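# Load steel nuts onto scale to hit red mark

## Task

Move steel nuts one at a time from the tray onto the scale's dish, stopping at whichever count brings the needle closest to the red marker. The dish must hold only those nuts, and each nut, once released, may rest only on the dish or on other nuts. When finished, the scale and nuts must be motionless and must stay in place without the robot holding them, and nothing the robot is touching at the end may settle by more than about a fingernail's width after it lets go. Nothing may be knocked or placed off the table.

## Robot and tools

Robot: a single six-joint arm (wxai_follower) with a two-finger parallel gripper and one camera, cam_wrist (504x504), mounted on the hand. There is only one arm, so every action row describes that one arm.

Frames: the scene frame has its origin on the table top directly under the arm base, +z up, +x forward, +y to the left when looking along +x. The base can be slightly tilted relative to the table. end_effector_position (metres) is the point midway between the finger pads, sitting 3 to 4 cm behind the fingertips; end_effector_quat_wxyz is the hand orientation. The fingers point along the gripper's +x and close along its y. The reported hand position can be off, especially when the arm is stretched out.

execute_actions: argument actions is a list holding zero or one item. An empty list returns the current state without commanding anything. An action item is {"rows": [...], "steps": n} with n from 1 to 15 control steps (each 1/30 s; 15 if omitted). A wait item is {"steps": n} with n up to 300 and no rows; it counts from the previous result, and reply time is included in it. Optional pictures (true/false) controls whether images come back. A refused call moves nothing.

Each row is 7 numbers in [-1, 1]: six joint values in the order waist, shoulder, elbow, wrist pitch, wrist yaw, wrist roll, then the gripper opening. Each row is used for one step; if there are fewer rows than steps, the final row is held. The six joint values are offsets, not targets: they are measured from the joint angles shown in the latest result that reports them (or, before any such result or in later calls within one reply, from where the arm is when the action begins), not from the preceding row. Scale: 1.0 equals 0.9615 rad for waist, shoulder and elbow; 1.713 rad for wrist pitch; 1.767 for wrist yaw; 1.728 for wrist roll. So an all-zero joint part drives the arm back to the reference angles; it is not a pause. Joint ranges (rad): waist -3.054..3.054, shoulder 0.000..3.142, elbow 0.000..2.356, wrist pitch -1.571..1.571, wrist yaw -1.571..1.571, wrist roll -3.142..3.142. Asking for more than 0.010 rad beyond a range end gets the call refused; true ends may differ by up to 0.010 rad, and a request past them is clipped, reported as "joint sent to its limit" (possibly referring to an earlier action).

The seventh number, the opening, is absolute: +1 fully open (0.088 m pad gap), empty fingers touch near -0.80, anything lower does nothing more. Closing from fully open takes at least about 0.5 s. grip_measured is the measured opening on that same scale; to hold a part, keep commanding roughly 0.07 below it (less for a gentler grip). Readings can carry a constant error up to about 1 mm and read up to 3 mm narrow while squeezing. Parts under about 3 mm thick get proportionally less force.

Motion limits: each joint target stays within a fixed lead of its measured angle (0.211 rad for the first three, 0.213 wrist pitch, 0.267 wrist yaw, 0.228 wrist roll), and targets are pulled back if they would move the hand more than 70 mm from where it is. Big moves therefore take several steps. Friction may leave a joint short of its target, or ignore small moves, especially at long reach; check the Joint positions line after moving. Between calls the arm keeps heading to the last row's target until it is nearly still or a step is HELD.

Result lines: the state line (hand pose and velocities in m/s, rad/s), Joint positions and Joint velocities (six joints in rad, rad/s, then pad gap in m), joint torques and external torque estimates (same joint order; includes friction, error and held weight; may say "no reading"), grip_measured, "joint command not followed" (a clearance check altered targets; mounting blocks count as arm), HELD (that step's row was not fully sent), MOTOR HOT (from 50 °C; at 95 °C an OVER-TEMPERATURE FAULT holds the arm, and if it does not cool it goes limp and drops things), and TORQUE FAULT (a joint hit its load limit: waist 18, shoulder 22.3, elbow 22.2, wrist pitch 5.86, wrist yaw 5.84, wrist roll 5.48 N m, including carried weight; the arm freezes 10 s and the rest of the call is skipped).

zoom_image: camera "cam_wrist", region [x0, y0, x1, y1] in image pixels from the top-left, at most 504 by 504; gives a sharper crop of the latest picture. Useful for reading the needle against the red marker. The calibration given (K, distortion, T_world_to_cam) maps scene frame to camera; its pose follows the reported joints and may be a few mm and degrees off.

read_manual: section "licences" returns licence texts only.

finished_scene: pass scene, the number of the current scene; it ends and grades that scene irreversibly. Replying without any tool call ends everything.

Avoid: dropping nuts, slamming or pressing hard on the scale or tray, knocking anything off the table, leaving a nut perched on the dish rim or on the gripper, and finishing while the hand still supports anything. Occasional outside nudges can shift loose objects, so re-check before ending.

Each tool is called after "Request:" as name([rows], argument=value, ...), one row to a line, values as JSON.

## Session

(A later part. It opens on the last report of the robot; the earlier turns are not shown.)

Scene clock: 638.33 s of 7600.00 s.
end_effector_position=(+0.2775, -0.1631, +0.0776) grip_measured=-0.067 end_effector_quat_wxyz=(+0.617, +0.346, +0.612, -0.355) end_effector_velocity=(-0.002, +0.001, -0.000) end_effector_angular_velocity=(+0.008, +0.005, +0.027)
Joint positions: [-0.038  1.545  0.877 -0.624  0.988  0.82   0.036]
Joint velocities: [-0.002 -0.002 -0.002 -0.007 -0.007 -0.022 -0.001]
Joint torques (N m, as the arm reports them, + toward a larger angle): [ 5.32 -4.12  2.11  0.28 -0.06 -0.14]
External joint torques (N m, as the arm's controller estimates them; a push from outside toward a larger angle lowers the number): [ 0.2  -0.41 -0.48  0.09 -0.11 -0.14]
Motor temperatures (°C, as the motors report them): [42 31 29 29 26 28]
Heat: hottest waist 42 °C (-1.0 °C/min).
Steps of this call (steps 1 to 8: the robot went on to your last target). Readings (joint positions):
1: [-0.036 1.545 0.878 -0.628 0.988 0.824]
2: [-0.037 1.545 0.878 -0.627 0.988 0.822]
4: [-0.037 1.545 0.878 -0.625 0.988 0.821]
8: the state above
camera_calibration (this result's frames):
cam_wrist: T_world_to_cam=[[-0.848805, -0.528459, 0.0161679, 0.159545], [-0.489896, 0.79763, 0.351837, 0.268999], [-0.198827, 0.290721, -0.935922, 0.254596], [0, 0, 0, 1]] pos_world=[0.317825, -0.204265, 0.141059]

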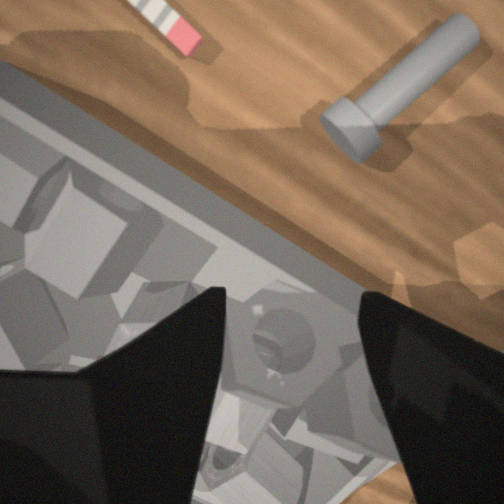

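Request:
execute_actions([
  {"rows":[[0.008,0.022,0,0,0,0,-0.07],[0.008,0.022,0,0,0,0,-0.07],[0.008,0.022,0,0,0,0,-0.07],[0.008,0.022,0,0,0,0,-0.07],[0,0.022,-0.008,0.01,0,-0.005,-0.09],[-0.01,0.022,-0.014,0.02,0,-0.01,-0.09],[-0.02,0.022,-0.02,0.03,0,-0.017,-0.09],[-0.03,0.022,-0.026,0.04,0,-0.023,-0.09]]},
])

Request:
execute_actions([
  {"rows":[[-0.008,0,0,0,0,0,-0.12],[-0.008,0,0,0,0,0,-0.16],[-0.008,0,0,0,0,0,-0.2],[-0.008,0,0,0,0,0,-0.25],[-0.008,0,0,0,0,0,-0.32]],"steps":12},
])

Scene clock: 647.70 s of 7600.00 s.
end_effector_position=(+0.2784, -0.1618, +0.0694) grip_measured=-0.086 end_effector_quat_wxyz=(+0.617, +0.345, +0.610, -0.357) end_effector_velocity=(-0.003, -0.001, -0.008) end_effector_angular_velocity=(+0.000, +0.004, -0.019)
Joint positions: [-0.059  1.559  0.861 -0.563  0.987  0.786  0.035]
Joint velocities: [-0.027 -0.002 -0.022  0.051 -0.007 -0.022 -0.   ]
Joint torques (N m, as the arm reports them, + toward a larger angle): [ 5.48 -3.04  2.24  0.19  0.07 -0.03]
External joint torques (N m, as the arm's controller estimates them; a push from outside toward a larger angle lowers the number): [ 0.34  0.74 -0.28  0.    0.02 -0.03]
Motor temperatures (°C, as the motors report them): [42 31 29 29 26 28]
Heat: hottest waist 42 °C (-1.0 °C/min).
Steps of this call (steps 1 to 15: the robot went on to your last target; steps 16 to 266: nothing new was sent; steps 267 to 281: all 15 steps of this action). Readings (joint positions):
267: [-0.038 1.546 0.877 -0.623 0.987 0.819]
268: [-0.037 1.548 0.877 -0.623 0.987 0.819]
270: [-0.035 1.552 0.877 -0.623 0.987 0.819]
274: [-0.041 1.557 0.871 -0.595 0.987 0.805]
281: the state above
camera_calibration (this result's frames):
cam_wrist: T_world_to_cam=[[-0.850388, -0.525792, 0.0195622, 0.161796], [-0.487306, 0.801074, 0.347583, 0.271412], [-0.198427, 0.286048, -0.937445, 0.246036], [0, 0, 0, 1]] pos_world=[0.31867, -0.202728, 0.133142]

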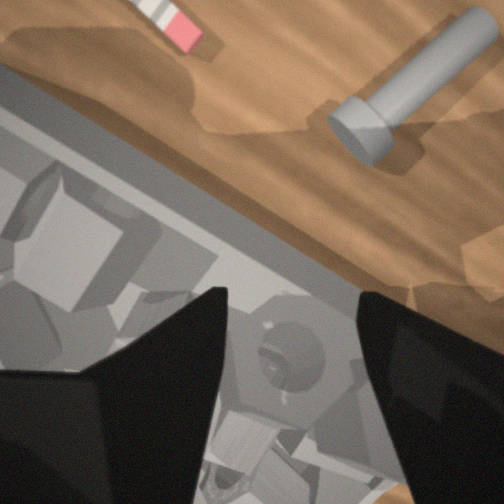

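Scene clock: 648.10 s of 7600.00 s.
end_effector_position=(+0.2788, -0.1613, +0.0695) grip_measured=-0.291 end_effector_quat_wxyz=(+0.617, +0.347, +0.610, -0.357) end_effector_velocity=(+0.001, +0.001, +0.001) end_effector_angular_velocity=(+0.006, -0.008, +0.003)
Joint positions: [-0.058  1.559  0.861 -0.561  0.984  0.786  0.025]
Joint velocities: [ 0.002 -0.002 -0.002  0.007 -0.007 -0.007 -0.007]
Joint torques (N m, as the arm reports them, + toward a larger angle): [ 5.02 -3.75  2.59 -0.06  0.2   0.03]
External joint torques (N m, as the arm's controller estimates them; a push from outside toward a larger angle lowers the number): [-0.15  0.04  0.07 -0.26  0.16  0.03]
Motor temperatures (°C, as the motors report them): [42 31 29 29 26 28]
Heat: hottest waist 42 °C (-1.0 °C/min).
Steps of this call (steps 1 to 12: all 12 steps of this action). Readings (joint positions):
1: [-0.059 1.559 0.861 -0.562 0.987 0.786]
2: [-0.059 1.559 0.861 -0.562 0.987 0.786]
4: [-0.059 1.559 0.861 -0.562 0.986 0.786]
8: [-0.059 1.559 0.861 -0.561 0.985 0.786]
12: the state above
camera_calibration (this result's frames):
cam_wrist: T_world_to_cam=[[-0.850967, -0.524961, 0.0164651, 0.162881], [-0.487146, 0.800611, 0.348871, 0.271014], [-0.196326, 0.288857, -0.937026, 0.245897], [0, 0, 0, 1]] pos_world=[0.318906, -0.2025, 0.133181]

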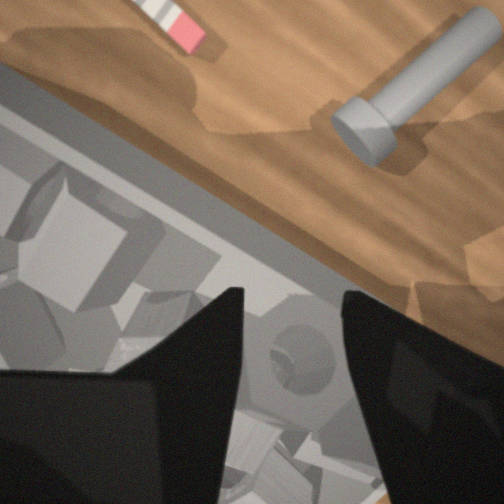

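Request:
execute_actions([
  {"rows":[[0.01,0,0,0,0,0,-0.08],[0.015,0,0,0,0,0,-0.08],[0.02,0,0,-0.01,0,0,-0.08],[0.025,0,0,-0.01,0,0,-0.08],[0.025,-0.005,-0.01,-0.01,0,0.01,-0.08],[0.025,-0.01,-0.02,-0.01,0,0.02,-0.08],[0.025,-0.014,-0.028,-0.01,0,0.02,-0.08],[0.025,-0.014,-0.028,-0.01,0,0.02,-0.08],[0.025,-0.014,-0.028,-0.01,0,0.02,-0.08],[0.015,-0.014,-0.033,0,0,0.01,-0.08],[0.005,-0.014,-0.038,0.008,0,0.005,-0.08],[-0.006,-0.014,-0.042,0.016,0,0,-0.08]]},
], pictures=false)

Request:
execute_actions([
  {"steps":10},
])

Scene clock: 659.23 s of 7600.00 s.
end_effector_position=(+0.2744, -0.1561, +0.0693) grip_measured=-0.086 end_effector_quat_wxyz=(+0.618, +0.347, +0.609, -0.356) end_effector_velocity=(+0.002, -0.000, -0.009) end_effector_angular_velocity=(+0.020, -0.027, -0.014)
Joint positions: [-0.051  1.551  0.833 -0.547  0.985  0.795  0.035]
Joint velocities: [-0.037 -0.017 -0.037  0.11  -0.037 -0.081  0.002]
Joint torques (N m, as the arm reports them, + toward a larger angle): [ 5.22 -4.64  2.02  0.21  0.02  0.01]
External joint torques (N m, as the arm's controller estimates them; a push from outside toward a larger angle lowers the number): [ 0.05 -0.98 -0.46 -0.02 -0.03  0.01]
Motor temperatures (°C, as the motors report them): [41 31 29 29 26 28]
Heat: hottest waist 41 °C (-3.0 °C/min).
Steps of this call (steps 1 to 15: the robot went on to your last target; steps 16 to 319: nothing new was sent; steps 320 to 334: all 15 steps of this action). Readings (joint positions):
320: [-0.057 1.559 0.861 -0.561 0.984 0.786]
321: [-0.056 1.559 0.861 -0.561 0.985 0.786]
323: [-0.052 1.559 0.861 -0.565 0.986 0.786]
327: [-0.040 1.556 0.853 -0.572 0.986 0.804]
334: the state above

Scene clock: 659.57 s of 7600.00 s.
end_effector_position=(+0.2745, -0.1562, +0.0691) grip_measured=-0.083 end_effector_quat_wxyz=(+0.619, +0.348, +0.608, -0.356) end_effector_velocity=(-0.000, +0.002, +0.000) end_effector_angular_velocity=(+0.007, -0.005, +0.007)
Joint positions: [-0.051  1.549  0.829 -0.538  0.985  0.789  0.035]
Joint velocities: [ 0.002 -0.002 -0.007  0.007 -0.007 -0.007  0.   ]
Joint torques (N m, as the arm reports them, + toward a larger angle): [ 4.61 -4.13  2.1   0.33  0.08 -0.17]
External joint torques (N m, as the arm's controller estimates them; a push from outside toward a larger angle lowers the number): [-0.47 -0.5  -0.33  0.13  0.04 -0.16]
Motor temperatures (°C, as the motors report them): [41 31 29 29 26 28]
Heat: hottest waist 41 °C (-3.0 °C/min).
Steps of this call (steps 1 to 10: the robot went on to your last target). Readings (joint positions):
1: [-0.051 1.551 0.832 -0.544 0.985 0.793]
2: [-0.051 1.550 0.831 -0.543 0.985 0.792]
4: [-0.051 1.549 0.830 -0.540 0.985 0.791]
8: [-0.051 1.549 0.829 -0.538 0.985 0.790]
10: the state above
camera_calibration (this result's frames):
cam_wrist: T_world_to_cam=[[-0.851369, -0.524454, 0.0108527, 0.162479], [-0.488936, 0.800867, 0.345765, 0.265664], [-0.19003, 0.289068, -0.938258, 0.24161], [0, 0, 0, 1]] pos_world=[0.314135, -0.197391, 0.133071]

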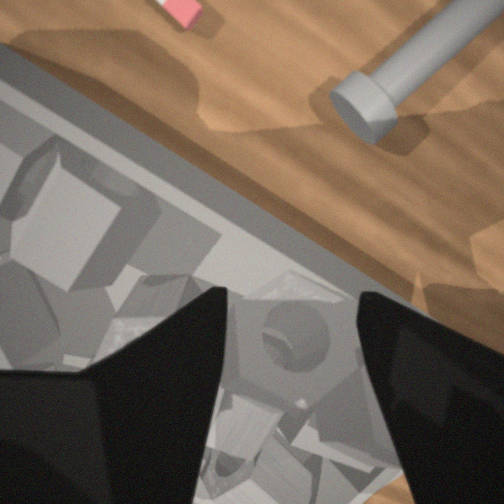

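Request:
execute_actions([
  {"rows":[[-0.018,0,0,0,0,0,-0.14],[-0.018,0,0,0,0,0,-0.18],[-0.018,0,0,0,0,0,-0.22],[-0.018,0,0,0,0,0,-0.26],[-0.018,0,0,0,0,0,-0.32],[-0.018,0,0,0,0,0,-0.32],[-0.018,0,0,0,0,0,-0.32],[0,0,0,0,0,0,-0.32],[0.01,0,0.01,-0.015,0,0.01,-0.32],[0.022,0,0.02,-0.03,0,0.02,-0.32],[0.037,0,0.03,-0.045,0,0.03,-0.32]]},
], pictures=false)

Request:
execute_actions([
  {"steps":8},
])

Scene clock: 668.63 s of 7600.00 s.
end_effector_position=(+0.2748, -0.1548, +0.0763) grip_measured=-0.249 end_effector_quat_wxyz=(+0.618, +0.348, +0.610, -0.352) end_effector_velocity=(+0.003, +0.008, +0.024) end_effector_angular_velocity=(+0.029, -0.011, +0.046)
Joint positions: [-0.027  1.547  0.846 -0.595  0.985  0.828  0.027]
Joint velocities: [ 0.085 -0.002  0.051 -0.168 -0.007  0.095 -0.   ]
Joint torques (N m, as the arm reports them, + toward a larger angle): [ 6.22 -3.41  3.4  -0.15 -0.01  0.13]
External joint torques (N m, as the arm's controller estimates them; a push from outside toward a larger angle lowers the number): [ 1.26  0.13  0.89 -0.32 -0.06  0.13]
Motor temperatures (°C, as the motors report them): [40 31 28 29 26 28]
Heat: hottest waist 40 °C (-4.0 °C/min).
Steps of this call (steps 1 to 15: the robot went on to your last target; steps 16 to 257: nothing new was sent; steps 258 to 272: all 15 steps of this action). Readings (joint positions):
258: [-0.052 1.548 0.828 -0.537 0.985 0.789]
259: [-0.052 1.548 0.828 -0.537 0.984 0.789]
261: [-0.054 1.548 0.828 -0.537 0.984 0.789]
265: [-0.052 1.547 0.828 -0.538 0.984 0.789]
272: the state above

Scene clock: 668.90 s of 7600.00 s.
end_effector_position=(+0.2750, -0.1543, +0.0783) grip_measured=-0.249 end_effector_quat_wxyz=(+0.619, +0.348, +0.611, -0.351) end_effector_velocity=(-0.002, +0.001, +0.001) end_effector_angular_velocity=(+0.009, +0.006, +0.008)
Joint positions: [-0.02   1.547  0.851 -0.61   0.985  0.837  0.027]
Joint velocities: [ 0.002 -0.002  0.002 -0.022 -0.007  0.007 -0.   ]
Joint torques (N m, as the arm reports them, + toward a larger angle): [ 6.5  -3.6   3.29 -0.18  0.03  0.09]
External joint torques (N m, as the arm's controller estimates them; a push from outside toward a larger angle lowers the number): [ 1.41 -0.06  0.72 -0.38 -0.01  0.09]
Motor temperatures (°C, as the motors report them): [41 31 28 29 26 28]
Heat: hottest waist 41 °C (-3.0 °C/min).
Steps of this call (steps 1 to 8: the robot went on to your last target). Readings (joint positions):
1: [-0.025 1.547 0.847 -0.599 0.985 0.830]
2: [-0.023 1.547 0.849 -0.602 0.985 0.832]
4: [-0.022 1.547 0.850 -0.606 0.985 0.835]
8: the state above
camera_calibration (this result's frames):
cam_wrist: T_world_to_cam=[[-0.846922, -0.531676, 0.00665173, 0.16176], [-0.495595, 0.793857, 0.352387, 0.26146], [-0.192636, 0.295148, -0.935831, 0.251198], [0, 0, 0, 1]] pos_world=[0.314966, -0.195698, 0.141868]

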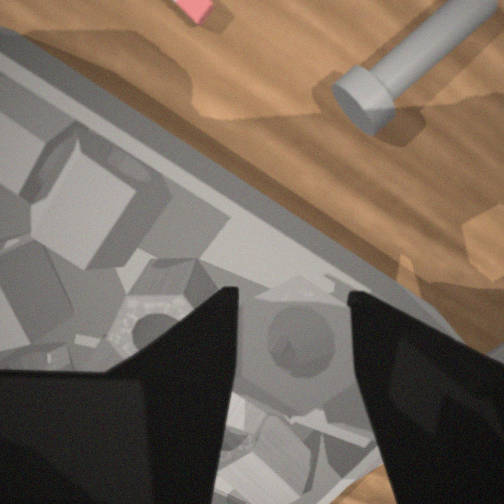

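Request:
execute_actions([
  {"rows":[[0.03,0,0.022,-0.035,0,0,-0.32],[0.06,0,0.044,-0.07,0,0,-0.32],[0.09,0.01,0.066,-0.1,0,0,-0.32],[0.12,0.02,0.09,-0.13,0,0,-0.32],[0.15,0.04,0.11,-0.16,0,0,-0.32],[0.18,0.06,0.135,-0.19,0,0,-0.32],[0.21,0.08,0.16,-0.215,0,0,-0.32],[0.24,0.1,0.18,-0.24,0,0,-0.32],[0.27,0.13,0.2,-0.26,0,0,-0.32],[0.3,0.16,0.22,-0.28,0,0,-0.32],[0.33,0.19,0.24,-0.3,0,0,-0.32],[0.36,0.22,0.26,-0.315,-0.005,0,-0.32],[0.39,0.25,0.28,-0.33,-0.01,0,-0.32],[0.425,0.285,0.3,-0.34,-0.015,0,-0.32],[0.458,0.318,0.325,-0.353,-0.02,0,-0.32]]},
], pictures=false)

Request:
execute_actions([
  {"steps":10},
], pictures=false)

Request:
execute_actions([
  {"rows":[[0.02,0.035,0.01,0,-0.004,0,-0.32],[0.04,0.07,0.02,0.005,-0.008,0,-0.32],[0.06,0.105,0.03,0.01,-0.012,0,-0.32],[0.08,0.14,0.04,0.015,-0.016,0,-0.32],[0.1,0.175,0.05,0.02,-0.02,0,-0.32],[0.115,0.21,0.06,0.025,-0.024,0,-0.32],[0.13,0.245,0.07,0.03,-0.028,0,-0.32],[0.14,0.28,0.08,0.035,-0.032,0,-0.32],[0.15,0.315,0.09,0.04,-0.036,0,-0.32],[0.16,0.35,0.1,0.045,-0.04,0,-0.32],[0.17,0.385,0.105,0.05,-0.044,0,-0.32],[0.175,0.42,0.11,0.055,-0.047,0,-0.32],[0.18,0.455,0.115,0.06,-0.05,0,-0.32],[0.185,0.49,0.12,0.063,-0.051,0,-0.32],[0.185,0.515,0.12,0.066,-0.051,0,-0.32]]},
], pictures=false)

Request:
execute_actions([
  {"steps":18},
])

Scene clock: 686.00 s of 7600.00 s.
end_effector_position=(+0.2968, -0.1023, +0.1559) grip_measured=-0.249 end_effector_quat_wxyz=(+0.696, +0.165, +0.682, -0.153) end_effector_velocity=(+0.070, +0.238, +0.177) end_effector_angular_velocity=(+0.039, -0.117, +1.351)
Joint positions: [ 0.315  1.752  1.091 -1.122  0.976  0.838  0.027]
Joint velocities: [ 0.882  0.857  0.584 -0.784 -0.212  0.007 -0.   ]
Joint torques (N m, as the arm reports them, + toward a larger angle): [ 7.91 -2.11  3.91 -0.12 -0.11 -0.01]
External joint torques (N m, as the arm's controller estimates them; a push from outside toward a larger angle lowers the number): [ 1.58  0.76  0.74 -0.33 -0.14 -0.01]
Motor temperatures (°C, as the motors report them): [41 31 29 29 26 28]
Heat: hottest waist 41 °C (-2.0 °C/min).
Steps of this call (steps 1 to 30: the robot went on to your last target; steps 31 to 498: nothing new was sent; steps 499 to 513: all 15 steps of this action). Readings (joint positions):
499: [-0.017 1.547 0.854 -0.623 0.985 0.838]
500: [-0.010 1.547 0.860 -0.646 0.985 0.838]
502: [0.021 1.550 0.882 -0.715 0.985 0.838]
506: [0.119 1.588 0.956 -0.877 0.985 0.838]
513: the state above

Scene clock: 686.33 s of 7600.00 s.
end_effector_position=(+0.3024, -0.0769, +0.1760) grip_measured=-0.249 end_effector_quat_wxyz=(+0.711, +0.114, +0.686, -0.102) end_effector_velocity=(+0.001, +0.004, +0.006) end_effector_angular_velocity=(-0.013, +0.017, +0.073)
Joint positions: [ 0.412  1.842  1.152 -1.206  0.956  0.838  0.027]
Joint velocities: [ 0.022  0.042  0.042 -0.066 -0.007 -0.007 -0.   ]
Joint torques (N m, as the arm reports them, + toward a larger angle): [ 7.83 -2.35  4.35 -0.13 -0.13 -0.07]
External joint torques (N m, as the arm's controller estimates them; a push from outside toward a larger angle lowers the number): [ 1.42  0.54  0.88 -0.38 -0.18 -0.06]
Motor temperatures (°C, as the motors report them): [41 31 29 29 26 28]
Heat: hottest waist 41 °C (-2.0 °C/min).
Steps of this call (steps 1 to 10: the robot went on to your last target). Readings (joint positions):
1: [0.342 1.777 1.108 -1.141 0.969 0.838]
2: [0.366 1.798 1.120 -1.156 0.964 0.838]
4: [0.395 1.823 1.135 -1.181 0.958 0.838]
8: [0.410 1.839 1.148 -1.201 0.957 0.838]
10: the state above

Scene clock: 686.83 s of 7600.00 s.
end_effector_position=(+0.3054, +0.0413, +0.1721) grip_measured=-0.249 end_effector_quat_wxyz=(+0.717, +0.026, +0.697, -0.016) end_effector_velocity=(-0.063, +0.242, -0.098) end_effector_angular_velocity=(-0.185, +0.192, +0.565)
Joint positions: [ 0.572  2.229  1.248 -1.117  0.883  0.838  0.027]
Joint velocities: [ 0.178  0.935  0.139  0.198 -0.11  -0.007 -0.001]
Joint torques (N m, as the arm reports them, + toward a larger angle): [ 8.23 -3.85  4.38  0.12 -0.09  0.03]
External joint torques (N m, as the arm's controller estimates them; a push from outside toward a larger angle lowers the number): [ 1.32  0.3   0.9  -0.03 -0.13  0.03]
Motor temperatures (°C, as the motors report them): [41 31 29 29 26 28]
Heat: hottest waist 41 °C (-2.0 °C/min).
Steps of this call (steps 1 to 15: all 15 steps of this action). Readings (joint positions):
1: [0.413 1.846 1.153 -1.207 0.956 0.838]
2: [0.417 1.854 1.156 -1.207 0.956 0.838]
4: [0.435 1.889 1.168 -1.202 0.951 0.838]
8: [0.498 2.004 1.197 -1.172 0.925 0.838]
15: the state above

Scene clock: 687.43 s of 7600.00 s.
end_effector_position=(+0.2965, +0.0663, +0.1593) grip_measured=-0.249 end_effector_quat_wxyz=(+0.708, -0.003, +0.706, -0.002) end_effector_velocity=(-0.000, +0.001, -0.001) end_effector_angular_velocity=(+0.008, +0.004, +0.000)
Joint positions: [ 0.587  2.33   1.26  -1.095  0.87   0.838  0.027]
Joint velocities: [-0.002 -0.002 -0.002  0.007 -0.007 -0.007  0.   ]
Joint torques (N m, as the arm reports them, + toward a larger angle): [ 9.01 -3.84  4.18  0.25 -0.05  0.03]
External joint torques (N m, as the arm's controller estimates them; a push from outside toward a larger angle lowers the number): [ 1.73  0.78  0.42  0.02 -0.09  0.03]
Motor temperatures (°C, as the motors report them): [42 31 29 29 26 28]
Heat: hottest waist 42 °C (-1.0 °C/min).
Steps of this call (steps 1 to 18: the robot went on to your last target). Readings (joint positions):
1: [0.577 2.256 1.252 -1.110 0.879 0.838]
2: [0.580 2.279 1.252 -1.106 0.875 0.838]
4: [0.584 2.308 1.252 -1.104 0.871 0.838]
8: [0.585 2.323 1.256 -1.098 0.870 0.838]
18: the state above
camera_calibration (this result's frames):
cam_wrist: T_world_to_cam=[[0.0242494, -0.999568, 0.0165877, 0.0679337], [-0.932422, -0.0166299, 0.360988, 0.250326], [-0.360556, -0.0242205, -0.932423, 0.336463], [0, 0, 0, 1]] pos_world=[0.353076, 0.0802166, 0.222234]

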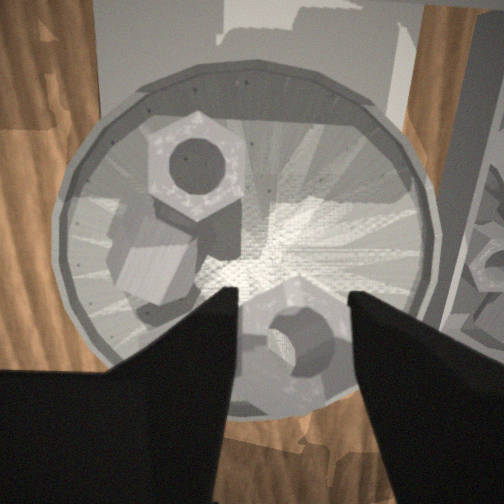

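Request:
execute_actions([
  {"rows":[[0,0.02,0.015,0.005,0,0,-0.32],[-0.005,0.04,0.02,0.015,0,0,-0.32],[-0.015,0.045,0.01,0.026,0.004,-0.01,-0.32],[-0.024,0.046,0,0.037,0.007,-0.015,-0.32],[-0.033,0.047,-0.01,0.048,0.01,-0.02,-0.32],[-0.042,0.048,-0.02,0.059,0.013,-0.027,-0.32],[-0.051,0.049,-0.03,0.07,0.016,-0.033,-0.32],[-0.06,0.05,-0.04,0.081,0.018,-0.04,-0.32],[-0.069,0.051,-0.05,0.092,0.021,-0.045,-0.32],[-0.078,0.053,-0.06,0.103,0.024,-0.052,-0.32],[-0.088,0.054,-0.07,0.114,0.027,-0.058,-0.32]]},
], pictures=false)

Request:
execute_actions([
  {"steps":10},
])

Scene clock: 700.13 s of 7600.00 s.
end_effector_position=(+0.2987, +0.0748, +0.1223) grip_measured=-0.249 end_effector_quat_wxyz=(+0.706, +0.000, +0.709, -0.007) end_effector_velocity=(-0.009, +0.001, -0.038) end_effector_angular_velocity=(-0.013, +0.020, +0.026)
Joint positions: [ 0.508  2.376  1.206 -0.922  0.909  0.751  0.027]
Joint velocities: [-0.081  0.022 -0.095  0.168  0.037 -0.11  -0.   ]
Joint torques (N m, as the arm reports them, + toward a larger angle): [ 9.37 -4.35  2.99  0.44  0.18  0.01]
External joint torques (N m, as the arm's controller estimates them; a push from outside toward a larger angle lowers the number): [ 1.52  0.75 -0.61  0.19  0.14  0.01]
Motor temperatures (°C, as the motors report them): [44 31 29 29 26 28]
Heat: hottest waist 44 °C (+2.0 °C/min).
Steps of this call (steps 1 to 15: the robot went on to your last target; steps 16 to 366: nothing new was sent; steps 367 to 381: all 15 steps of this action). Readings (joint positions):
367: [0.587 2.332 1.261 -1.095 0.870 0.838]
368: [0.587 2.337 1.263 -1.091 0.870 0.838]
370: [0.584 2.348 1.265 -1.069 0.870 0.832]
374: [0.559 2.365 1.252 -1.011 0.884 0.802]
381: the state above

Scene clock: 700.47 s of 7600.00 s.
end_effector_position=(+0.2990, +0.0756, +0.1203) grip_measured=-0.249 end_effector_quat_wxyz=(+0.708, +0.000, +0.707, -0.007) end_effector_velocity=(-0.002, -0.000, -0.002) end_effector_angular_velocity=(+0.006, +0.010, -0.013)
Joint positions: [ 0.505  2.376  1.199 -0.904  0.914  0.742  0.027]
Joint velocities: [-0.007 -0.002 -0.007  0.007 -0.007  0.007 -0.   ]
Joint torques (N m, as the arm reports them, + toward a larger angle): [ 8.49 -4.22  3.06  0.32  0.21 -0.04]
External joint torques (N m, as the arm's controller estimates them; a push from outside toward a larger angle lowers the number): [ 0.99  0.56 -0.28  0.12  0.17 -0.04]
Motor temperatures (°C, as the motors report them): [45 31 29 29 26 28]
Heat: hottest waist 45 °C (+3.0 °C/min).
Steps of this call (steps 1 to 10: the robot went on to your last target). Readings (joint positions):
1: [0.506 2.376 1.204 -0.918 0.910 0.749]
2: [0.505 2.376 1.202 -0.914 0.911 0.747]
4: [0.505 2.376 1.201 -0.909 0.913 0.745]
8: [0.505 2.376 1.200 -0.905 0.914 0.742]
10: the state above
camera_calibration (this result's frames):
cam_wrist: T_world_to_cam=[[0.0120208, -0.999765, 0.0180457, 0.0812852], [-0.932261, -0.00467948, 0.361756, 0.265844], [-0.361587, -0.0211719, -0.932098, 0.301261], [0, 0, 0, 1]] pos_world=[0.355791, 0.0888884, 0.183168]

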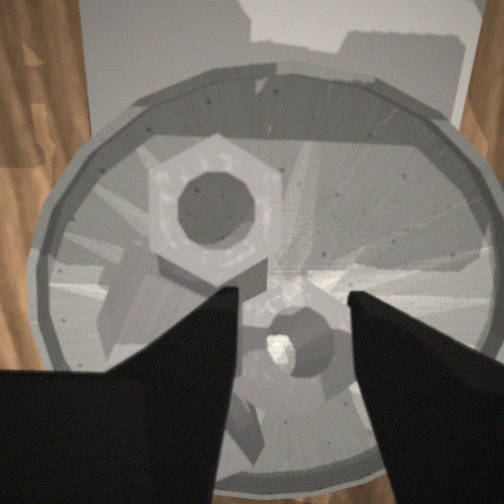

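Request:
execute_actions([
  {"rows":[[-0.012,0,-0.014,0.012,0.003,-0.007,-0.32],[-0.012,0,-0.014,0.012,0.003,-0.007,-0.32],[-0.025,0,-0.028,0.025,0.007,-0.015,-0.32]],"steps":13},
])

Scene clock: 705.23 s of 7600.00 s.
end_effector_position=(+0.2987, +0.0748, +0.1139) grip_measured=-0.249 end_effector_quat_wxyz=(+0.709, -0.001, +0.706, -0.008) end_effector_velocity=(-0.000, +0.001, -0.002) end_effector_angular_velocity=(+0.012, +0.003, -0.010)
Joint positions: [ 0.489  2.376  1.181 -0.868  0.925  0.719  0.027]
Joint velocities: [-0.007 -0.002 -0.007  0.022 -0.007 -0.007 -0.   ]
Joint torques (N m, as the arm reports them, + toward a larger angle): [ 7.85 -4.97  2.66  0.48  0.07  0.  ]
External joint torques (N m, as the arm's controller estimates them; a push from outside toward a larger angle lowers the number): [ 0.42 -0.2  -0.6   0.27  0.03  0.  ]
Motor temperatures (°C, as the motors report them): [45 31 29 29 26 28]
Heat: hottest waist 45 °C (+3.0 °C/min).
Steps of this call (steps 1 to 30: the robot went on to your last target; steps 31 to 130: nothing new was sent; steps 131 to 143: all 13 steps of this action). Readings (joint positions):
131: [0.503 2.376 1.198 -0.900 0.915 0.739]
132: [0.502 2.376 1.196 -0.896 0.915 0.737]
134: [0.497 2.376 1.190 -0.884 0.919 0.730]
138: [0.489 2.376 1.183 -0.872 0.923 0.722]
143: the state above
camera_calibration (this result's frames):
cam_wrist: T_world_to_cam=[[0.0121236, -0.999705, 0.0210233, 0.0802133], [-0.933298, -0.00376688, 0.359084, 0.26847], [-0.358899, -0.0239744, -0.933068, 0.294689], [0, 0, 0, 1]] pos_world=[0.355353, 0.0882659, 0.176876]

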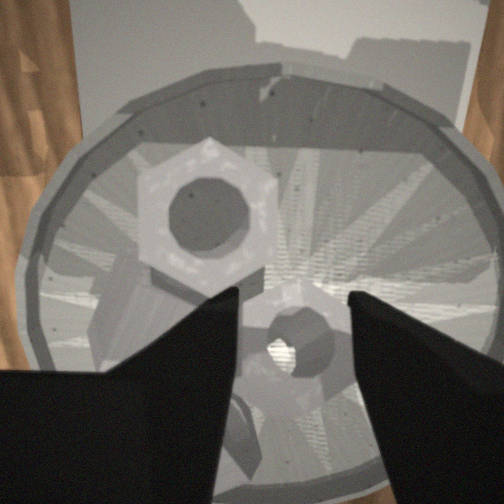

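Request:
execute_actions([
  {"rows":[[0,0,0,0,0,0,-0.22],[0,0,0,0,0,0,-0.17],[0,0,0,0,0,0,-0.12],[0,0,0,0,0,0,-0.1],[0,0,0,0,0,0,-0.1],[0.005,0,0,0,0,0,-0.1],[0.02,0,0.02,-0.02,-0.005,0.01,-0.1],[0.04,0,0.04,-0.045,-0.01,0.02,-0.1],[0.06,-0.01,0.06,-0.07,-0.015,0.03,-0.1],[0.075,-0.03,0.07,-0.09,-0.02,0.03,-0.1],[0.08,-0.07,0.07,-0.11,-0.02,0.0,0],[0.07,-0.13,0.06,-0.12,-0.015,-0.03,0.2],[0.05,-0.2,0.04,-0.13,0,-0.06,0.4],[0.02,-0.28,0.01,-0.13,0.01,-0.1,0.6],[-0.1,-0.5,-0.08,-0.13,0.02,-0.15,0.8]]},
], pictures=false)

Request:
execute_actions([
  {"steps":16},
], pictures=false)

Request:
execute_actions([
  {"rows":[[-0.04,-0.05,-0.02,0.015,0.005,-0.03,0.8],[-0.08,-0.1,-0.04,0.03,0.01,-0.06,0.8],[-0.12,-0.14,-0.06,0.045,0.015,-0.09,0.8],[-0.185,-0.175,-0.08,0.07,0.019,-0.13,0.8]]},
], pictures=false)

Request:
execute_actions([
  {"steps":12},
])

Scene clock: 722.30 s of 7600.00 s.
end_effector_position=(+0.3034, +0.0432, +0.1538) grip_measured=+0.289 end_effector_quat_wxyz=(+0.717, -0.045, +0.695, +0.040) end_effector_velocity=(+0.067, -0.403, +0.052) end_effector_angular_velocity=(+0.007, -0.169, +0.365)
Joint positions: [ 0.538  2.243  1.201 -1.037  0.915  0.626  0.053]
Joint velocities: [-0.496 -1.409 -0.466 -0.154  0.344 -1.253  0.175]
Joint torques (N m, as the arm reports them, + toward a larger angle): [ 2.61 -5.1   1.86 -0.63  0.36 -0.04]
External joint torques (N m, as the arm's controller estimates them; a push from outside toward a larger angle lowers the number): [-0.54 -2.5  -0.12 -0.31  0.3  -0.06]
Motor temperatures (°C, as the motors report them): [46 31 29 29 26 28]
Heat: hottest waist 46 °C (+5.1 °C/min).
Steps of this call (steps 1 to 15: the robot went on to your last target; steps 16 to 497: nothing new was sent; steps 498 to 512: all 15 steps of this action). Readings (joint positions):
498: [0.489 2.376 1.180 -0.866 0.926 0.718]
499: [0.490 2.376 1.180 -0.866 0.926 0.718]
501: [0.490 2.376 1.180 -0.866 0.927 0.718]
505: [0.495 2.376 1.187 -0.887 0.926 0.727]
512: the state above

Scene clock: 722.83 s of 7600.00 s.
end_effector_position=(+0.3044, -0.0536, +0.1585) grip_measured=+0.792 end_effector_quat_wxyz=(+0.719, -0.013, +0.695, +0.022) end_effector_velocity=(+0.001, -0.011, +0.002) end_effector_angular_velocity=(+0.019, -0.008, -0.014)
Joint positions: [ 0.399  1.906  1.112 -1.087  0.956  0.465  0.078]
Joint velocities: [-0.017 -0.051 -0.007  0.007 -0.007 -0.037  0.002]
Joint torques (N m, as the arm reports them, + toward a larger angle): [ 7.3  -3.91  2.88 -0.05  0.14 -0.02]
External joint torques (N m, as the arm's controller estimates them; a push from outside toward a larger angle lowers the number): [ 0.71 -0.66 -0.61 -0.33  0.11 -0.02]
Motor temperatures (°C, as the motors report them): [46 31 29 29 26 28]
Heat: hottest waist 46 °C (+5.0 °C/min).
Steps of this call (steps 1 to 16: the robot went on to your last target). Readings (joint positions):
1: [0.516 2.192 1.186 -1.048 0.927 0.590]
2: [0.486 2.140 1.171 -1.059 0.936 0.560]
4: [0.432 2.044 1.145 -1.074 0.946 0.519]
8: [0.401 1.933 1.127 -1.082 0.956 0.482]
16: the state above

Scene clock: 723.33 s of 7600.00 s.
end_effector_position=(+0.2997, -0.1055, +0.1300) grip_measured=+0.797 end_effector_quat_wxyz=(+0.711, +0.003, +0.703, +0.005) end_effector_velocity=(-0.007, -0.003, -0.006) end_effector_angular_velocity=(+0.021, +0.016, +0.033)
Joint positions: [ 0.23   1.748  1.043 -0.974  0.985  0.249  0.078]
Joint velocities: [-0.027 -0.027 -0.027  0.022 -0.022 -0.066 -0.   ]
Joint torques (N m, as the arm reports them, + toward a larger angle): [ 6.93 -4.28  2.58  0.23  0.08 -0.08]
External joint torques (N m, as the arm's controller estimates them; a push from outside toward a larger angle lowers the number): [ 0.76 -0.95 -0.56  0.01  0.07 -0.08]
Motor temperatures (°C, as the motors report them): [46 31 29 29 26 28]
Heat: hottest waist 46 °C (+5.1 °C/min).
Steps of this call (steps 1 to 15: all 15 steps of this action). Readings (joint positions):
1: [0.397 1.901 1.110 -1.085 0.956 0.455]
2: [0.389 1.888 1.104 -1.074 0.956 0.434]
4: [0.347 1.841 1.080 -1.040 0.964 0.368]
8: [0.248 1.763 1.058 -0.993 0.985 0.285]
15: the state above

Scene clock: 723.73 s of 7600.00 s.
end_effector_position=(+0.2995, -0.1067, +0.1295) grip_measured=+0.798 end_effector_quat_wxyz=(+0.711, +0.003, +0.703, +0.005) end_effector_velocity=(-0.003, -0.001, -0.002) end_effector_angular_velocity=(+0.005, +0.012, +0.010)
Joint positions: [ 0.226  1.743  1.042 -0.97   0.986  0.243  0.078]
Joint velocities: [-0.007 -0.002 -0.002 -0.007 -0.007 -0.007  0.   ]
Joint torques (N m, as the arm reports them, + toward a larger angle): [ 6.6  -4.08  2.52  0.25  0.19 -0.01]
External joint torques (N m, as the arm's controller estimates them; a push from outside toward a larger angle lowers the number): [ 0.48 -0.78 -0.6   0.03  0.19 -0.01]
Motor temperatures (°C, as the motors report them): [46 31 29 29 26 28]
Heat: hottest waist 46 °C (+5.0 °C/min).
Steps of this call (steps 1 to 12: the robot went on to your last target). Readings (joint positions):
1: [0.229 1.747 1.042 -0.973 0.985 0.247]
2: [0.228 1.746 1.042 -0.972 0.985 0.246]
4: [0.227 1.744 1.042 -0.971 0.986 0.244]
8: [0.226 1.743 1.042 -0.970 0.986 0.243]
12: the state above
camera_calibration (this result's frames):
cam_wrist: T_world_to_cam=[[0.0251349, -0.999681, -0.00245451, -0.102456], [-0.935697, -0.0243903, 0.351961, 0.262383], [-0.351909, -0.00654985, -0.936011, 0.305309], [0, 0, 0, 1]] pos_world=[0.355528, -0.0940235, 0.193173]

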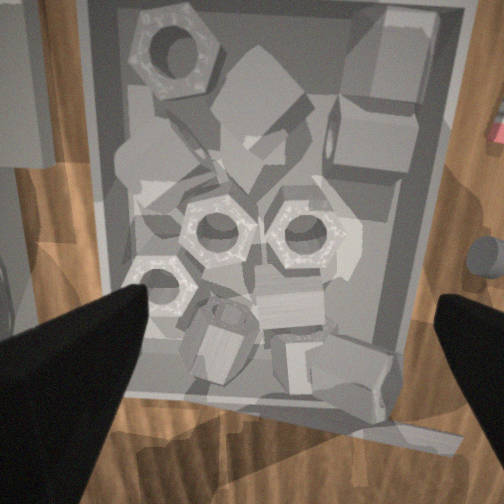

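Request:
execute_actions([
  {"rows":[[-0.02,0,-0.012,0.024,0,0.03,-0.06],[-0.04,0,-0.025,0.048,0,0.06,-0.06],[-0.06,0,-0.037,0.07,0,0.09,-0.06],[-0.085,0,-0.05,0.095,0,0.12,-0.06],[-0.105,-0.005,-0.062,0.12,0,0.13,-0.06],[-0.125,-0.007,-0.075,0.14,0.005,0.13,-0.06],[-0.147,-0.009,-0.087,0.165,0.005,0.13,-0.06],[-0.168,-0.009,-0.1,0.19,0.005,0.132,-0.06]]},
], pictures=false)

Request:
execute_actions([
  {"steps":12},
])

Scene clock: 735.97 s of 7600.00 s.
end_effector_position=(+0.3044, -0.1153, +0.0831) grip_measured=-0.043 end_effector_quat_wxyz=(+0.688, +0.172, +0.684, -0.168) end_effector_velocity=(+0.007, -0.002, -0.009) end_effector_angular_velocity=(+0.004, -0.038, -0.183)
Joint positions: [ 0.074  1.741  0.956 -0.665  0.99   0.462  0.037]
Joint velocities: [-0.032 -0.017 -0.037  0.139 -0.007  0.066 -0.007]
Joint torques (N m, as the arm reports them, + toward a larger angle): [ 6.87 -4.79  2.15  0.25  0.19  0.17]
External joint torques (N m, as the arm's controller estimates them; a push from outside toward a larger angle lowers the number): [ 0.71 -0.95 -0.52  0.03  0.18  0.17]
Motor temperatures (°C, as the motors report them): [45 31 29 29 26 28]
Heat: hottest waist 45 °C (+4.0 °C/min).
Steps of this call (steps 1 to 15: the robot went on to your last target; steps 16 to 352: nothing new was sent; steps 353 to 367: all 15 steps of this action). Readings (joint positions):
353: [0.225 1.743 1.040 -0.964 0.986 0.249]
354: [0.221 1.743 1.037 -0.946 0.986 0.269]
356: [0.201 1.743 1.026 -0.898 0.986 0.332]
360: [0.131 1.743 0.988 -0.767 0.987 0.421]
367: the state above

Scene clock: 736.37 s of 7600.00 s.
end_effector_position=(+0.3051, -0.1159, +0.0816) grip_measured=-0.057 end_effector_quat_wxyz=(+0.688, +0.179, +0.681, -0.175) end_effector_velocity=(-0.001, +0.001, -0.001) end_effector_angular_velocity=(+0.007, +0.000, +0.019)
Joint positions: [ 0.069  1.74   0.952 -0.648  0.99   0.468  0.036]
Joint velocities: [-0.002 -0.002 -0.007  0.007 -0.007 -0.022  0.   ]
Joint torques (N m, as the arm reports them, + toward a larger angle): [ 6.77 -4.72  2.07  0.31  0.16  0.14]
External joint torques (N m, as the arm's controller estimates them; a push from outside toward a larger angle lowers the number): [ 0.64 -0.98 -0.47  0.11  0.15  0.15]
Motor temperatures (°C, as the motors report them): [45 31 29 29 26 28]
Heat: hottest waist 45 °C (+4.0 °C/min).
Steps of this call (steps 1 to 12: the robot went on to your last target). Readings (joint positions):
1: [0.073 1.741 0.955 -0.660 0.990 0.463]
2: [0.073 1.740 0.955 -0.657 0.990 0.464]
4: [0.072 1.740 0.953 -0.653 0.990 0.466]
8: [0.070 1.740 0.952 -0.649 0.990 0.467]
12: the state above
camera_calibration (this result's frames):
cam_wrist: T_world_to_cam=[[-0.464949, -0.885337, -0.0000009249, 0.0507275], [-0.82739, 0.434516, 0.355839, 0.303989], [-0.315038, 0.165448, -0.934547, 0.271007], [0, 0, 0, 1]] pos_world=[0.36048, -0.132015, 0.145098]

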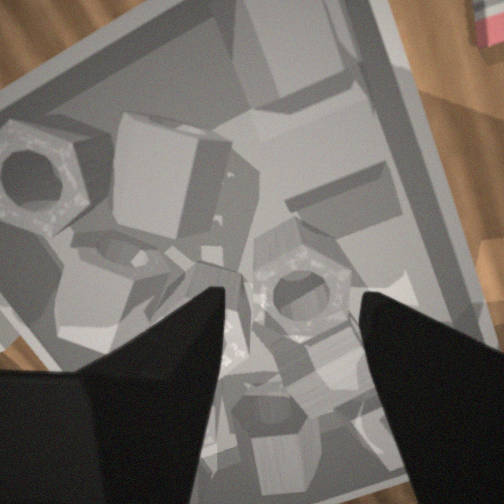

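Request:
execute_actions([
  {"rows":[[-0.02,-0.012,0.005,0.01,0,-0.02,-0.06],[-0.035,-0.012,0,0.025,0,-0.03,-0.06],[-0.048,-0.012,-0.003,0.037,0,-0.045,-0.06]]},
])

Scene clock: 748.73 s of 7600.00 s.
end_effector_position=(+0.3086, -0.1250, +0.0726) grip_measured=-0.058 end_effector_quat_wxyz=(+0.689, +0.178, +0.680, -0.178) end_effector_velocity=(-0.002, -0.002, -0.002) end_effector_angular_velocity=(-0.009, +0.006, +0.031)
Joint positions: [ 0.028  1.734  0.952 -0.589  0.99   0.394  0.036]
Joint velocities: [-0.007 -0.002 -0.007  0.007  0.007 -0.037 -0.   ]
Joint torques (N m, as the arm reports them, + toward a larger angle): [ 6.73 -4.67  2.46  0.22  0.02 -0.06]
External joint torques (N m, as the arm's controller estimates them; a push from outside toward a larger angle lowers the number): [ 0.62 -0.71 -0.02  0.03  0.01 -0.06]
Motor temperatures (°C, as the motors report them): [45 32 29 29 26 28]
Heat: hottest waist 45 °C (+3.0 °C/min).
Steps of this call (steps 1 to 30: the robot went on to your last target; steps 31 to 356: nothing new was sent; steps 357 to 371: all 15 steps of this action). Readings (joint positions):
357: [0.068 1.739 0.952 -0.645 0.990 0.464]
358: [0.065 1.739 0.952 -0.638 0.990 0.455]
360: [0.050 1.737 0.952 -0.615 0.990 0.429]
364: [0.031 1.734 0.952 -0.597 0.990 0.405]
371: the state above
camera_calibration (this result's frames):
cam_wrist: T_world_to_cam=[[-0.467388, -0.884035, 0.00545951, 0.0447668], [-0.826669, 0.439231, 0.351703, 0.314742], [-0.313316, 0.159869, -0.936096, 0.264101], [0, 0, 0, 1]] pos_world=[0.363858, -0.140891, 0.136284]

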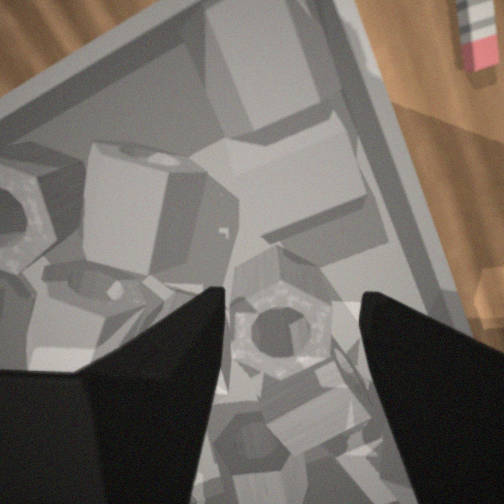

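Request:
execute_actions([
  {"rows":[[-0.008,0.008,-0.01,0.01,0,-0.007,-0.06],[-0.016,0.012,-0.016,0.02,0,-0.015,-0.06],[-0.024,0.013,-0.022,0.03,0,-0.022,-0.06],[-0.032,0.014,-0.028,0.04,0,-0.03,-0.06],[-0.04,0.015,-0.034,0.05,-0.003,-0.037,-0.06],[-0.047,0.015,-0.04,0.06,-0.004,-0.044,-0.06],[-0.055,0.015,-0.046,0.071,-0.005,-0.051,-0.06]]},
])

Scene clock: 754.63 s of 7600.00 s.
end_effector_position=(+0.3078, -0.1256, +0.0574) grip_measured=-0.058 end_effector_quat_wxyz=(+0.690, +0.177, +0.679, -0.179) end_effector_velocity=(-0.000, -0.003, -0.007) end_effector_angular_velocity=(-0.014, -0.005, -0.014)
Joint positions: [-0.015  1.74   0.915 -0.475  0.984  0.313  0.036]
Joint velocities: [-0.022 -0.002 -0.022  0.066  0.007 -0.037 -0.   ]
Joint torques (N m, as the arm reports them, + toward a larger angle): [ 6.24 -3.1   2.18  0.3  -0.09  0.  ]
External joint torques (N m, as the arm's controller estimates them; a push from outside toward a larger angle lowers the number): [ 0.21  1.04 -0.17  0.08 -0.11  0.  ]
Motor temperatures (°C, as the motors report them): [45 32 29 29 26 28]
Heat: hottest waist 45 °C (+2.0 °C/min).
Steps of this call (steps 1 to 15: the robot went on to your last target; steps 16 to 162: nothing new was sent; steps 163 to 177: all 15 steps of this action). Readings (joint positions):
163: [0.028 1.734 0.952 -0.585 0.990 0.391]
164: [0.027 1.734 0.950 -0.579 0.990 0.387]
166: [0.020 1.734 0.945 -0.559 0.990 0.373]
170: [-0.004 1.738 0.926 -0.506 0.987 0.335]
177: the state above
camera_calibration (this result's frames):
cam_wrist: T_world_to_cam=[[-0.468111, -0.883637, 0.00755283, 0.0440774], [-0.827272, 0.441224, 0.347767, 0.320354], [-0.310633, 0.156546, -0.93755, 0.248485], [0, 0, 0, 1]] pos_world=[0.36284, -0.141299, 0.121225]

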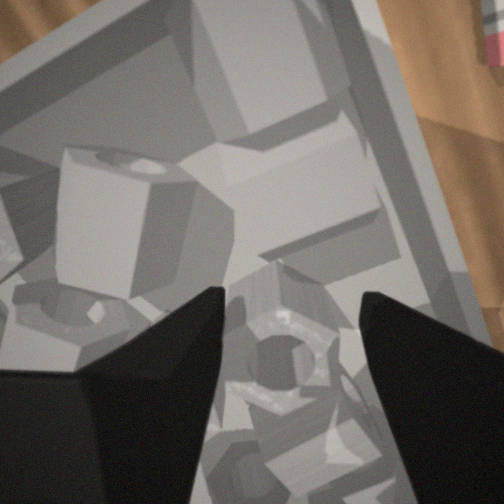

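In. Close and lift to via.

Request:
execute_actions([
  {"rows":[[-0.004,0,0,0,0,0,-0.12],[-0.004,0,0,0,0,0,-0.16],[-0.004,0,0,0,0,0,-0.2],[-0.004,0,0,0,0,0,-0.25],[-0.004,0,0,0,0,0,-0.32],[-0.004,0,0,0,0,0,-0.32],[-0.004,0,0,0,0,0,-0.32],[0,0,0,0,0,0,-0.32],[0.015,0,0.012,-0.02,0,0.015,-0.32],[0.03,0,0.025,-0.04,0,0.03,-0.32],[0.05,0,0.04,-0.065,0,0.05,-0.32],[0.07,0,0.055,-0.09,0,0.07,-0.32],[0.09,0,0.07,-0.12,0,0.09,-0.32]]},
], pictures=false)

Request:
execute_actions([
  {"steps":10},
])

Scene clock: 762.33 s of 7600.00 s.
end_effector_position=(+0.3081, -0.1204, +0.0756) grip_measured=-0.282 end_effector_quat_wxyz=(+0.687, +0.180, +0.682, -0.172) end_effector_velocity=(+0.025, +0.031, +0.100) end_effector_angular_velocity=(+0.055, -0.098, +0.043)
Joint positions: [ 0.042  1.741  0.958 -0.616  0.981  0.42   0.025]
Joint velocities: [ 0.33   0.002  0.188 -0.505 -0.007  0.403 -0.   ]
Joint torques (N m, as the arm reports them, + toward a larger angle): [ 6.89 -4.12  2.74 -0.22  0.09  0.18]
External joint torques (N m, as the arm's controller estimates them; a push from outside toward a larger angle lowers the number): [ 1.32 -0.35  0.36 -0.33  0.07  0.17]
Motor temperatures (°C, as the motors report them): [44 31 29 29 26 28]
Heat: hottest waist 44 °C (-1.0 °C/min).
Steps of this call (steps 1 to 15: the robot went on to your last target; steps 16 to 216: nothing new was sent; steps 217 to 231: all 15 steps of this action). Readings (joint positions):
217: [-0.017 1.741 0.913 -0.469 0.982 0.309]
218: [-0.017 1.741 0.913 -0.469 0.981 0.309]
220: [-0.017 1.741 0.913 -0.469 0.981 0.309]
224: [-0.017 1.741 0.913 -0.470 0.981 0.310]
231: the state above

Scene clock: 762.67 s of 7600.00 s.
end_effector_position=(+0.3076, -0.1188, +0.0832) grip_measured=-0.282 end_effector_quat_wxyz=(+0.686, +0.180, +0.684, -0.170) end_effector_velocity=(-0.004, +0.001, +0.003) end_effector_angular_velocity=(+0.009, +0.017, +0.017)
Joint positions: [ 0.066  1.741  0.975 -0.674  0.981  0.463  0.025]
Joint velocities: [ 0.007 -0.002  0.007 -0.051 -0.007  0.022 -0.   ]
Joint torques (N m, as the arm reports them, + toward a larger angle): [ 7.73 -4.06  3.53 -0.16  0.09  0.13]
External joint torques (N m, as the arm's controller estimates them; a push from outside toward a larger angle lowers the number): [ 1.6  -0.25  0.96 -0.33  0.08  0.13]
Motor temperatures (°C, as the motors report them): [44 31 29 29 26 28]
Heat: hottest waist 44 °C (-1.0 °C/min).
Steps of this call (steps 1 to 10: the robot went on to your last target). Readings (joint positions):
1: [0.052 1.741 0.963 -0.629 0.981 0.431]
2: [0.058 1.741 0.967 -0.641 0.981 0.439]
4: [0.063 1.741 0.971 -0.657 0.981 0.450]
8: [0.065 1.741 0.974 -0.671 0.981 0.461]
10: the state above
camera_calibration (this result's frames):
cam_wrist: T_world_to_cam=[[-0.458971, -0.888433, -0.00572279, 0.0475625], [-0.828657, 0.425749, 0.363407, 0.305534], [-0.320426, 0.171535, -0.931613, 0.275877], [0, 0, 0, 1]] pos_world=[0.363411, -0.135148, 0.146249]

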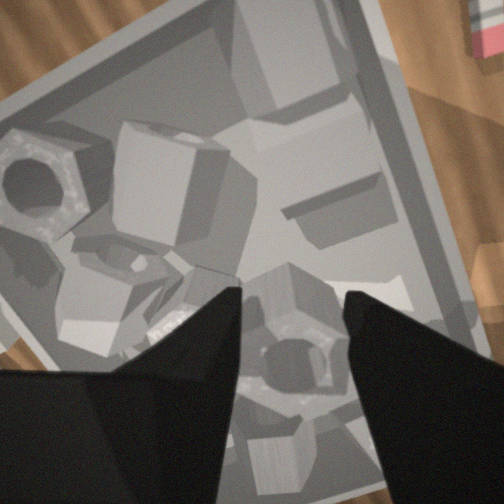

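Request:
execute_actions([
  {"rows":[[0.025,0,0.02,-0.025,0,0.03,-0.36],[0.05,0,0.04,-0.05,0,0.06,-0.36],[0.075,0.01,0.06,-0.075,0,0.09,-0.36],[0.1,0.02,0.08,-0.1,0,0.12,-0.36],[0.125,0.03,0.1,-0.125,0,0.15,-0.36],[0.15,0.04,0.12,-0.15,0,0.18,-0.36],[0.175,0.055,0.14,-0.175,0,0.21,-0.36],[0.2,0.07,0.16,-0.2,0,0.24,-0.36],[0.225,0.09,0.18,-0.22,0,0.27,-0.36],[0.25,0.11,0.2,-0.24,0,0.3,-0.36],[0.275,0.13,0.22,-0.26,0,0.33,-0.36],[0.3,0.155,0.24,-0.275,-0.005,0.36,-0.36],[0.325,0.18,0.255,-0.29,-0.01,0.39,-0.36],[0.35,0.21,0.27,-0.3,-0.015,0.42,-0.36],[0.375,0.24,0.285,-0.3,-0.018,0.45,-0.36]]},
], pictures=false)

Request:
execute_actions([
  {"steps":10},
], pictures=false)

Request:
execute_actions([
  {"rows":[[0.015,0.035,0.015,0,-0.004,0.03,-0.36],[0.03,0.07,0.03,0.005,-0.008,0.06,-0.36],[0.045,0.105,0.045,0.01,-0.012,0.09,-0.36],[0.055,0.14,0.06,0.015,-0.015,0.12,-0.36],[0.065,0.175,0.07,0.02,-0.018,0.15,-0.36],[0.075,0.21,0.08,0.025,-0.02,0.18,-0.36],[0.08,0.245,0.09,0.03,-0.022,0.21,-0.36],[0.085,0.28,0.1,0.035,-0.024,0.24,-0.36],[0.09,0.315,0.11,0.04,-0.026,0.27,-0.36],[0.093,0.35,0.12,0.047,-0.028,0.29,-0.36],[0.093,0.38,0.125,0.053,-0.028,0.31,-0.36],[0.093,0.405,0.128,0.058,-0.028,0.315,-0.36]]},
], pictures=false)

Request:
execute_actions([
  {"steps":14},
])

Scene clock: 783.07 s of 7600.00 s.
end_effector_position=(+0.3225, -0.0787, +0.1589) grip_measured=-0.282 end_effector_quat_wxyz=(+0.680, +0.232, +0.661, -0.218) end_effector_velocity=(+0.046, +0.214, +0.151) end_effector_angular_velocity=(+0.056, -0.119, -0.480)
Joint positions: [ 0.343  1.886  1.192 -1.115  0.973  1.071  0.025]
Joint velocities: [ 0.711  0.681  0.476 -0.579 -0.154  1.516 -0.   ]
Joint torques (N m, as the arm reports them, + toward a larger angle): [ 8.68 -2.47  4.01 -0.08 -0.21  0.11]
External joint torques (N m, as the arm's controller estimates them; a push from outside toward a larger angle lowers the number): [ 1.66  0.37  0.9  -0.32 -0.22  0.11]
Motor temperatures (°C, as the motors report them): [45 31 29 29 26 28]
Heat: hottest waist 45 °C (-1.0 °C/min).
Steps of this call (steps 1 to 30: the robot went on to your last target; steps 31 to 597: nothing new was sent; steps 598 to 612: all 15 steps of this action). Readings (joint positions):
598: [0.068 1.741 0.978 -0.684 0.981 0.475]
599: [0.073 1.741 0.983 -0.700 0.981 0.494]
601: [0.097 1.743 1.001 -0.751 0.981 0.555]
605: [0.181 1.768 1.067 -0.888 0.981 0.724]
612: the state above

Scene clock: 783.40 s of 7600.00 s.
end_effector_position=(+0.3242, -0.0547, +0.1741) grip_measured=-0.282 end_effector_quat_wxyz=(+0.678, +0.246, +0.654, -0.229) end_effector_velocity=(+0.002, -0.001, +0.005) end_effector_angular_velocity=(-0.000, +0.014, -0.051)
Joint positions: [ 0.419  1.962  1.238 -1.18   0.955  1.227  0.025]
Joint velocities: [ 0.007  0.017  0.037 -0.051 -0.007  0.081 -0.   ]
Joint torques (N m, as the arm reports them, + toward a larger angle): [ 8.6  -2.73  4.24 -0.16 -0.1   0.15]
External joint torques (N m, as the arm's controller estimates them; a push from outside toward a larger angle lowers the number): [ 1.62  0.69  0.83 -0.37 -0.15  0.15]
Motor temperatures (°C, as the motors report them): [46 31 29 29 26 28]
Heat: hottest waist 46 °C (+0.0 °C/min).
Steps of this call (steps 1 to 10: the robot went on to your last target). Readings (joint positions):
1: [0.366 1.906 1.206 -1.130 0.968 1.112]
2: [0.384 1.924 1.215 -1.141 0.962 1.142]
4: [0.408 1.946 1.225 -1.160 0.956 1.182]
8: [0.418 1.960 1.235 -1.177 0.955 1.219]
10: the state above

Scene clock: 783.90 s of 7600.00 s.
end_effector_position=(+0.3289, +0.0464, +0.1534) grip_measured=-0.282 end_effector_quat_wxyz=(+0.622, +0.340, +0.619, -0.339) end_effector_velocity=(-0.061, +0.101, -0.079) end_effector_angular_velocity=(-0.114, +0.222, -0.090)
Joint positions: [ 0.504  2.312  1.342 -1.095  0.91   1.72   0.025]
Joint velocities: [ 0.012  0.427 -0.002  0.022 -0.066  0.418 -0.   ]
Joint torques (N m, as the arm reports them, + toward a larger angle): [ 9.43 -6.01  5.09  0.26  0.06  0.17]
External joint torques (N m, as the arm's controller estimates them; a push from outside toward a larger angle lowers the number): [ 1.7  -0.21  1.05  0.12 -0.07  0.16]
Motor temperatures (°C, as the motors report them): [46 31 29 29 26 28]
Heat: hottest waist 46 °C (+0.0 °C/min).
Steps of this call (steps 1 to 15: all 15 steps of this action). Readings (joint positions):
1: [0.420 1.966 1.240 -1.181 0.955 1.238]
2: [0.423 1.974 1.244 -1.181 0.955 1.258]
4: [0.435 2.009 1.262 -1.177 0.950 1.319]
8: [0.474 2.122 1.301 -1.147 0.931 1.487]
15: the state above

Scene clock: 784.37 s of 7600.00 s.
end_effector_position=(+0.3296, +0.0546, +0.1495) grip_measured=-0.282 end_effector_quat_wxyz=(+0.614, +0.352, +0.612, -0.353) end_effector_velocity=(-0.004, +0.005, -0.003) end_effector_angular_velocity=(+0.001, +0.008, +0.018)
Joint positions: [ 0.505  2.344  1.354 -1.083  0.908  1.768  0.025]
Joint velocities: [ 0.002  0.012 -0.007  0.007 -0.007 -0.007 -0.   ]
Joint torques (N m, as the arm reports them, + toward a larger angle): [ 9.59 -4.36  4.01  0.22 -0.02  0.05]
External joint torques (N m, as the arm's controller estimates them; a push from outside toward a larger angle lowers the number): [ 1.61  0.39  0.52  0.04 -0.08  0.04]
Motor temperatures (°C, as the motors report them): [46 31 29 29 26 28]
Heat: hottest waist 46 °C (+0.0 °C/min).
Steps of this call (steps 1 to 14: the robot went on to your last target). Readings (joint positions):
1: [0.505 2.323 1.342 -1.093 0.908 1.731]
2: [0.505 2.331 1.343 -1.091 0.908 1.741]
4: [0.505 2.337 1.346 -1.088 0.908 1.752]
8: [0.505 2.340 1.354 -1.085 0.908 1.764]
14: the state above
camera_calibration (this result's frames):
cam_wrist: T_world_to_cam=[[-0.852117, -0.523293, 0.00784006, 0.319692], [-0.485776, 0.79642, 0.36019, 0.0930777], [-0.194729, 0.303115, -0.932846, 0.266512], [0, 0, 0, 1]] pos_world=[0.369527, 0.01238, 0.212582]

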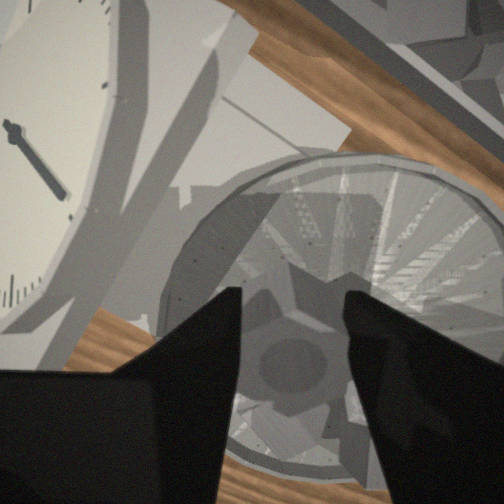

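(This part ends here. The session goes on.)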